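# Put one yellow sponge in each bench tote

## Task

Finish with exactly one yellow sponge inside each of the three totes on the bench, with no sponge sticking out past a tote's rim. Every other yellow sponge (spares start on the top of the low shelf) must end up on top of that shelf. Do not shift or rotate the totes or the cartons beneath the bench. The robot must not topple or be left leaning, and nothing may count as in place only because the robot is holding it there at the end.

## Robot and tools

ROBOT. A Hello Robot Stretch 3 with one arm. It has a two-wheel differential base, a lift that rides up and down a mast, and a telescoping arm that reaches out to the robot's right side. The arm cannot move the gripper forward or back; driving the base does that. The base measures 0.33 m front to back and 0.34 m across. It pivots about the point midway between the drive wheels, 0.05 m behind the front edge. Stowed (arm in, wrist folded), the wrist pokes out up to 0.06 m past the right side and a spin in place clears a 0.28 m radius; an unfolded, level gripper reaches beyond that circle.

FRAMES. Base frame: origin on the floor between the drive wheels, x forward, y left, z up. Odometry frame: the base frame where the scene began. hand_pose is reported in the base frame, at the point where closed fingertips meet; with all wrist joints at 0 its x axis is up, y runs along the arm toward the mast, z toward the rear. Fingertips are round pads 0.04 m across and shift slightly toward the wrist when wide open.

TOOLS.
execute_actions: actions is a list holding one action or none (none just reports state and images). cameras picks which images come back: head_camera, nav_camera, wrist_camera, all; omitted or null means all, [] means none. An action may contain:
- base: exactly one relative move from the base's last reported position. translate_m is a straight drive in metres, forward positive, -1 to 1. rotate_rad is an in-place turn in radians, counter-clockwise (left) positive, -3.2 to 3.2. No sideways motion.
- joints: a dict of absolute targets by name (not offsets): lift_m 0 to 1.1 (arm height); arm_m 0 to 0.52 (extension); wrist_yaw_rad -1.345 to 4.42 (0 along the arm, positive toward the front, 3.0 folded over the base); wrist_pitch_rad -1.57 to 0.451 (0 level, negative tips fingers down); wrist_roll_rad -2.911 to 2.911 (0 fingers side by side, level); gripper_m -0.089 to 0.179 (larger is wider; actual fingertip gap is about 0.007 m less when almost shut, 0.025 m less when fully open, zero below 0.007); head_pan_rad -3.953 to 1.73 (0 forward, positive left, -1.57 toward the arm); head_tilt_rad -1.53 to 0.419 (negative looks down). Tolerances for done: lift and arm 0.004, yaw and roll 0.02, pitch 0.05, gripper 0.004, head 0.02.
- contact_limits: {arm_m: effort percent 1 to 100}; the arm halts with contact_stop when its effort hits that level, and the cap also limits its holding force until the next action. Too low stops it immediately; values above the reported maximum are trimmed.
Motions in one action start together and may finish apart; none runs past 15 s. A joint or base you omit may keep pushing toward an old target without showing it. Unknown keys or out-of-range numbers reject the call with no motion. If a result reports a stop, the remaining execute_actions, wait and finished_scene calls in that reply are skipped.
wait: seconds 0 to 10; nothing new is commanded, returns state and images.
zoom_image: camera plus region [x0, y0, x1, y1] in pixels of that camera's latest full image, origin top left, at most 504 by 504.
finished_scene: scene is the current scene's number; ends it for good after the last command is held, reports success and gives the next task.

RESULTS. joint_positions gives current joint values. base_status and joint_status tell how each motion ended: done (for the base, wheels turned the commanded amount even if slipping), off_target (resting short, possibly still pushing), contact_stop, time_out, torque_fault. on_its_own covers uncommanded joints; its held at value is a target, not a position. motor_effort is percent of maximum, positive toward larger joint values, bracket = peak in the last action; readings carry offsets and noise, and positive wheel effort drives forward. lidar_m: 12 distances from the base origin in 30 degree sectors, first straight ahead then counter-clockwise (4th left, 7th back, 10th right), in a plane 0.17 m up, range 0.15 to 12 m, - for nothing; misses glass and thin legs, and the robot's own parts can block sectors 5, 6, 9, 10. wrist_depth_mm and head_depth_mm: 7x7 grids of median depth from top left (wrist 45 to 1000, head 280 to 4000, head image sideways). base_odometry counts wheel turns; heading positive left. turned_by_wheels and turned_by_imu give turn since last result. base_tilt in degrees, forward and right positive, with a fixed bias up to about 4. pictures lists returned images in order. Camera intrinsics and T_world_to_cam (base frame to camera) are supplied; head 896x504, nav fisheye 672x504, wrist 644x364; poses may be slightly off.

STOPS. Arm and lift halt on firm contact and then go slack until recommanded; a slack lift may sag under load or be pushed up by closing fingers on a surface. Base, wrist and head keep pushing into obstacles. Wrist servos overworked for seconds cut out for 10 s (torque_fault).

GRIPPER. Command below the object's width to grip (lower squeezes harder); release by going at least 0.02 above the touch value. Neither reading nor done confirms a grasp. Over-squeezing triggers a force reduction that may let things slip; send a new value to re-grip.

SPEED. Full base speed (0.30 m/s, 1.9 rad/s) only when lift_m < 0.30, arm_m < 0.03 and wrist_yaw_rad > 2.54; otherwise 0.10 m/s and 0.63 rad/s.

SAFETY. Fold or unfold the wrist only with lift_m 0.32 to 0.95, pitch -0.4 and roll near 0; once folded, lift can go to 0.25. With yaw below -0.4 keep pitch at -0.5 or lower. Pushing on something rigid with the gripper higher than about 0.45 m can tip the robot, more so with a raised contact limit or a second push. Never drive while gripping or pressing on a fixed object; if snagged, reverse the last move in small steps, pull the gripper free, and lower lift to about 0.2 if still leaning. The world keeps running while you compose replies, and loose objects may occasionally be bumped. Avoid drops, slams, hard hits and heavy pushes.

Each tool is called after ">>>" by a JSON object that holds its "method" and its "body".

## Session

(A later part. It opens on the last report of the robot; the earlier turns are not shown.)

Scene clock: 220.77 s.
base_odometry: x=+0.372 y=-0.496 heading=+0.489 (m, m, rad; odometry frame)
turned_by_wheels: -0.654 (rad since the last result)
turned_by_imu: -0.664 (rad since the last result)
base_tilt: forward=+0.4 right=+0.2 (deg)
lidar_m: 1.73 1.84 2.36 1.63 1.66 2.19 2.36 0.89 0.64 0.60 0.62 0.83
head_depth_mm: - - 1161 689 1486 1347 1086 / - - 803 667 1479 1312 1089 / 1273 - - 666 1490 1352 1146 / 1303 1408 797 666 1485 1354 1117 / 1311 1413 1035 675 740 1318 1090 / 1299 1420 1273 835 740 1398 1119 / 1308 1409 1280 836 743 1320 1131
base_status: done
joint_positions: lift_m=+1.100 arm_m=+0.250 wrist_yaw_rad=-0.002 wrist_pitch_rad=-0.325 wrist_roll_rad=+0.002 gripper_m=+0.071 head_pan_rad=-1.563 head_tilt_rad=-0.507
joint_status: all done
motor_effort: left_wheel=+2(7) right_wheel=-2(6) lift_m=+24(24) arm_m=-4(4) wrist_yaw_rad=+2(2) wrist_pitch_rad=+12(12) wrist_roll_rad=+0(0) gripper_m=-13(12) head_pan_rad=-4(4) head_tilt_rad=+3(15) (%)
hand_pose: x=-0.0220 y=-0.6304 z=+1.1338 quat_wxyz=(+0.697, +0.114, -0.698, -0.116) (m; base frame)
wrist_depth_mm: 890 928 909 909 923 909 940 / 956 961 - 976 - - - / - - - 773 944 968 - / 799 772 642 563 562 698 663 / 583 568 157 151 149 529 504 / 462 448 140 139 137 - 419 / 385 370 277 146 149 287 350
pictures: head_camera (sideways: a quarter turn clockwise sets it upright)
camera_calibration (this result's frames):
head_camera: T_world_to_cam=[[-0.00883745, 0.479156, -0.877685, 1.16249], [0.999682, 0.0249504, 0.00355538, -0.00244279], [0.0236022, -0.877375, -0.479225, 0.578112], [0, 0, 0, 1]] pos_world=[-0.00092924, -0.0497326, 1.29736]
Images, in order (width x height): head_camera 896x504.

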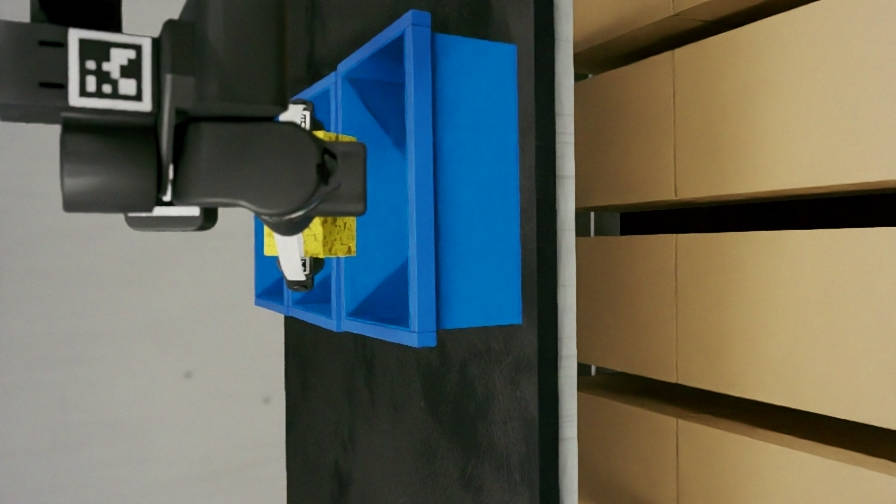

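>>> {"method": "execute_actions", "body": {"actions": [{"base":{"translate_m":-0.012},"joints":{"arm_m":0.427}}], "cameras": []}}

>>> {"method": "execute_actions", "body": {"actions": [{"joints":{"wrist_pitch_rad":-0.9}}], "cameras": ["wrist_camera"]}}

Scene clock: 225.70 s.
base_odometry: x=+0.361 y=-0.502 heading=+0.489 (m, m, rad; odometry frame)
turned_by_wheels: +0.000 (rad since the last result)
turned_by_imu: +0.001 (rad since the last result)
base_tilt: forward=+0.3 right=+0.1 (deg)
lidar_m: 1.73 1.86 2.36 1.62 1.67 2.18 2.35 0.90 0.63 0.61 0.62 0.83
head_depth_mm: - 1414 1248 718 1484 1382 1087 / - 1446 931 668 1480 1309 1083 / 1280 - 821 669 1480 1354 1125 / 1308 1419 821 668 1485 1395 1116 / 1306 1413 1003 664 1495 1315 1093 / 1303 1420 1273 830 743 1375 1096 / 1305 1416 1278 834 741 1323 1149
base_status: done
joint_positions: lift_m=+1.100 arm_m=+0.427 wrist_yaw_rad=-0.002 wrist_pitch_rad=-0.325 wrist_roll_rad=+0.002 gripper_m=+0.071 head_pan_rad=-1.563 head_tilt_rad=-0.507
joint_status: all done
motor_effort: left_wheel=+2(4) right_wheel=-2(7) lift_m=+24(24) arm_m=+5(9) wrist_yaw_rad=+2(2) wrist_pitch_rad=+12(12) wrist_roll_rad=+0(0) gripper_m=-11(12) head_pan_rad=-4(5) head_tilt_rad=+3(3) (%)
hand_pose: x=-0.0219 y=-0.8068 z=+1.1338 quat_wxyz=(+0.697, +0.114, -0.698, -0.115) (m; base frame)
wrist_depth_mm: 749 763 766 774 772 774 771 / 801 782 828 813 787 833 833 / 852 876 877 873 868 857 852 / 781 749 603 597 570 684 666 / 591 571 158 151 149 540 508 / 463 463 140 138 138 - 423 / 384 365 233 146 150 226 347
pictures: none
No camera images: the call's "cameras" was empty. Leave "cameras" out to get every camera's image.

Scene clock: 226.87 s.
base_odometry: x=+0.361 y=-0.502 heading=+0.489 (m, m, rad; odometry frame)
turned_by_wheels: +0.000 (rad since the last result)
turned_by_imu: +0.000 (rad since the last result)
base_tilt: forward=+0.4 right=+0.1 (deg)
lidar_m: 1.73 1.85 2.36 1.62 1.67 2.19 2.35 0.90 0.64 0.61 0.62 0.83
head_depth_mm: - 1410 1242 720 1477 1384 1085 / - 1447 981 670 1481 1310 1086 / 1277 - 800 668 1483 1345 1128 / 1307 1413 992 667 1483 1392 1121 / 1306 1422 1004 667 1485 1313 1095 / 1302 1413 1266 834 742 1377 1092 / 1306 1412 1276 838 742 1318 1151
base_status: not commanded
joint_positions: lift_m=+1.100 arm_m=+0.427 wrist_yaw_rad=-0.002 wrist_pitch_rad=-0.906 wrist_roll_rad=+0.002 gripper_m=+0.071 head_pan_rad=-1.563 head_tilt_rad=-0.507
joint_status: all done
motor_effort: left_wheel=+2(2) right_wheel=-2(2) lift_m=+24(24) arm_m=+5(5) wrist_yaw_rad=+1(2) wrist_pitch_rad=+3(11) wrist_roll_rad=+0(0) gripper_m=-12(14) head_pan_rad=-5(4) head_tilt_rad=+3(4) (%)
hand_pose: x=-0.0219 y=-0.7108 z=+1.0218 quat_wxyz=(+0.635, +0.309, -0.636, -0.311) (m; base frame)
wrist_depth_mm: 455 283 372 372 372 246 405 / 393 223 218 213 210 201 357 / 356 202 213 218 225 220 190 / 183 225 264 265 276 249 172 / 164 221 158 151 149 236 166 / 156 202 140 139 137 - 167 / 155 199 233 146 150 228 162
pictures: wrist_camera
camera_calibration (this result's frames):
wrist_camera: T_world_to_cam=[[-0.998146, 0.0268504, -0.0546246, 0.0656749], [0.0513797, 0.852835, -0.519647, 1.17831], [0.032633, -0.52149, -0.852633, 0.664511], [0, 0, 0, 1]] pos_world=[-0.0166731, -0.66013, 1.18248]
Images, in order (width x height): wrist_camera 644x364.

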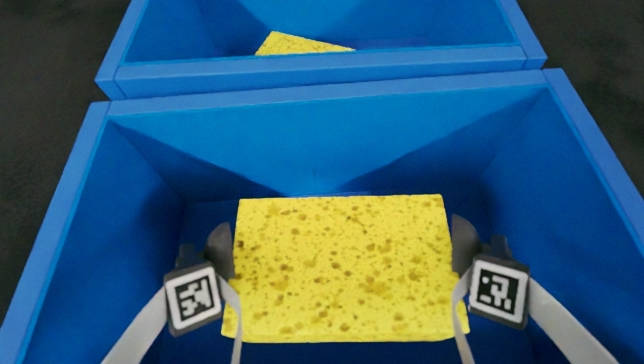

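>>> {"method": "execute_actions", "body": {"actions": [{"joints":{"lift_m":1.03,"arm_m":0.437}}], "cameras": []}}

>>> {"method": "execute_actions", "body": {"actions": [{"joints":{"gripper_m":0.16}}], "cameras": []}}

>>> {"method": "execute_actions", "body": {"actions": [{"joints":{"lift_m":1.1,"wrist_pitch_rad":-0.7}}], "cameras": ["wrist_camera"]}}

>>> {"method": "finished_scene", "body": {"scene": 2}}

Scene clock: 231.87 s.
base_odometry: x=+0.361 y=-0.502 heading=+0.489 (m, m, rad; odometry frame)
turned_by_wheels: +0.000 (rad since the last result)
turned_by_imu: +0.001 (rad since the last result)
base_tilt: forward=+0.3 right=+0.1 (deg)
lidar_m: 1.74 1.85 2.36 1.62 1.66 2.20 2.35 0.89 0.64 0.60 0.62 0.83
head_depth_mm: 1310 1364 1165 718 1482 1387 1090 / 1311 1367 802 667 1481 1306 1089 / 1303 1386 - 668 1484 1355 1129 / 1311 1415 988 666 1482 1398 1117 / 1310 1409 1006 666 1490 1317 1093 / 1302 1416 1270 832 743 1375 1093 / 1305 1417 1280 836 741 1320 1144
base_status: not commanded
joint_positions: lift_m=+1.030 arm_m=+0.437 wrist_yaw_rad=-0.002 wrist_pitch_rad=-0.907 wrist_roll_rad=+0.002 gripper_m=+0.071 head_pan_rad=-1.563 head_tilt_rad=-0.507
joint_status: all done
motor_effort: left_wheel=+1(2) right_wheel=-2(2) lift_m=+14(18) arm_m=+5(7) wrist_yaw_rad=+3(2) wrist_pitch_rad=+3(3) wrist_roll_rad=+0(0) gripper_m=-12(12) head_pan_rad=-4(4) head_tilt_rad=+3(3) (%)
hand_pose: x=-0.0219 y=-0.7205 z=+0.9523 quat_wxyz=(+0.635, +0.309, -0.636, -0.311) (m; base frame)
wrist_depth_mm: 138 137 140 142 144 147 145 / 155 161 163 167 171 174 158 / 165 192 200 203 209 211 160 / 162 220 226 224 220 215 163 / 160 206 158 150 149 203 165 / 158 190 140 139 137 - 167 / 156 176 173 146 150 168 160
pictures: none
No camera images: the call's "cameras" was empty. Leave "cameras" out to get every camera's image.

Scene clock: 233.27 s.
base_odometry: x=+0.361 y=-0.502 heading=+0.489 (m, m, rad; odometry frame)
turned_by_wheels: +0.000 (rad since the last result)
turned_by_imu: +0.000 (rad since the last result)
base_tilt: forward=+0.3 right=+0.0 (deg)
lidar_m: 1.73 1.85 2.36 1.62 1.66 2.19 2.35 0.90 0.64 0.61 0.62 0.83
head_depth_mm: 1312 1372 1159 718 1481 1389 1087 / 1311 1398 804 669 1490 1312 1090 / 1304 1378 - 669 1486 1357 1124 / 1310 1412 993 668 1493 1404 1122 / 1307 1418 1005 666 1499 1324 1092 / 1303 1414 1273 834 740 1374 1092 / 1307 1418 1280 834 742 1317 1149
base_status: not commanded
joint_positions: lift_m=+1.030 arm_m=+0.437 wrist_yaw_rad=-0.002 wrist_pitch_rad=-0.907 wrist_roll_rad=+0.002 gripper_m=+0.160 head_pan_rad=-1.563 head_tilt_rad=-0.507
joint_status: all done
motor_effort: left_wheel=+2(1) right_wheel=-2(2) lift_m=+15(14) arm_m=+5(5) wrist_yaw_rad=+2(2) wrist_pitch_rad=+3(3) wrist_roll_rad=+0(0) gripper_m=-1(84) head_pan_rad=-4(4) head_tilt_rad=+3(3) (%)
hand_pose: x=-0.0219 y=-0.7205 z=+0.9523 quat_wxyz=(+0.635, +0.309, -0.636, -0.311) (m; base frame)
wrist_depth_mm: 139 136 139 141 144 147 145 / 154 160 164 167 171 175 159 / 164 193 196 202 209 212 161 / 162 220 226 224 220 214 163 / 160 207 203 157 156 201 164 / 157 - 185 145 144 184 152 / 145 175 171 138 137 170 165
pictures: none
No camera images: the call's "cameras" was empty. Leave "cameras" out to get every camera's image.

Scene clock: 234.73 s.
base_odometry: x=+0.361 y=-0.502 heading=+0.489 (m, m, rad; odometry frame)
turned_by_wheels: +0.000 (rad since the last result)
turned_by_imu: +0.000 (rad since the last result)
base_tilt: forward=+0.5 right=+0.1 (deg)
lidar_m: 1.73 1.86 2.35 1.62 1.67 2.19 2.35 0.90 0.64 0.60 0.62 0.83
head_depth_mm: - 1408 1241 718 1476 1380 1085 / 1267 1452 929 668 1475 1306 1086 / 1278 - 811 666 1479 1351 1125 / 1303 1420 901 668 1484 1400 1115 / 1310 1419 1014 665 1496 1317 1093 / 1312 1409 1270 831 740 1374 1092 / 1302 1410 1277 836 739 1317 1150
base_status: not commanded
joint_positions: lift_m=+1.100 arm_m=+0.437 wrist_yaw_rad=-0.002 wrist_pitch_rad=-0.719 wrist_roll_rad=+0.002 gripper_m=+0.160 head_pan_rad=-1.563 head_tilt_rad=-0.507
joint_status: all done
motor_effort: left_wheel=+2(2) right_wheel=-2(2) lift_m=+24(25) arm_m=+5(5) wrist_yaw_rad=+2(1) wrist_pitch_rad=+9(10) wrist_roll_rad=+0(0) gripper_m=+0(1) head_pan_rad=-5(5) head_tilt_rad=+3(3) (%)
hand_pose: x=-0.0219 y=-0.7587 z=+1.0516 quat_wxyz=(+0.661, +0.248, -0.663, -0.250) (m; base frame)
wrist_depth_mm: 697 672 431 369 361 609 586 / 556 538 371 376 366 474 481 / 459 303 397 406 403 272 404 / 396 235 229 225 223 211 356 / 341 206 219 225 232 225 304 / 292 - 282 280 281 272 167 / 163 231 264 261 252 250 173
pictures: wrist_camera
camera_calibration (this result's frames):
wrist_camera: T_world_to_cam=[[-0.998168, 0.0160874, -0.0583175, 0.0642563], [0.0510559, 0.741114, -0.669435, 1.30735], [0.0324505, -0.671186, -0.740578, 0.433459], [0, 0, 0, 1]] pos_world=[-0.0166752, -0.678998, 1.19994]
Images, in order (width x height): wrist_camera 644x364.

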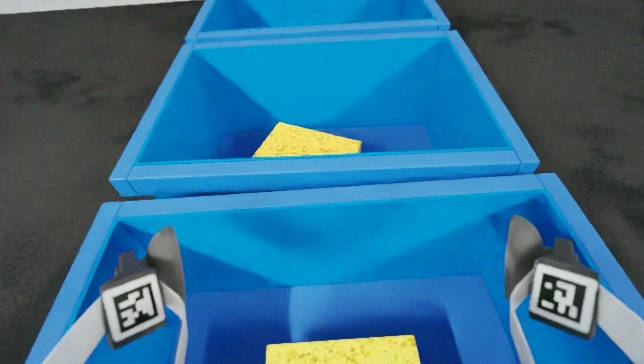

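The scene is finished: the task was done.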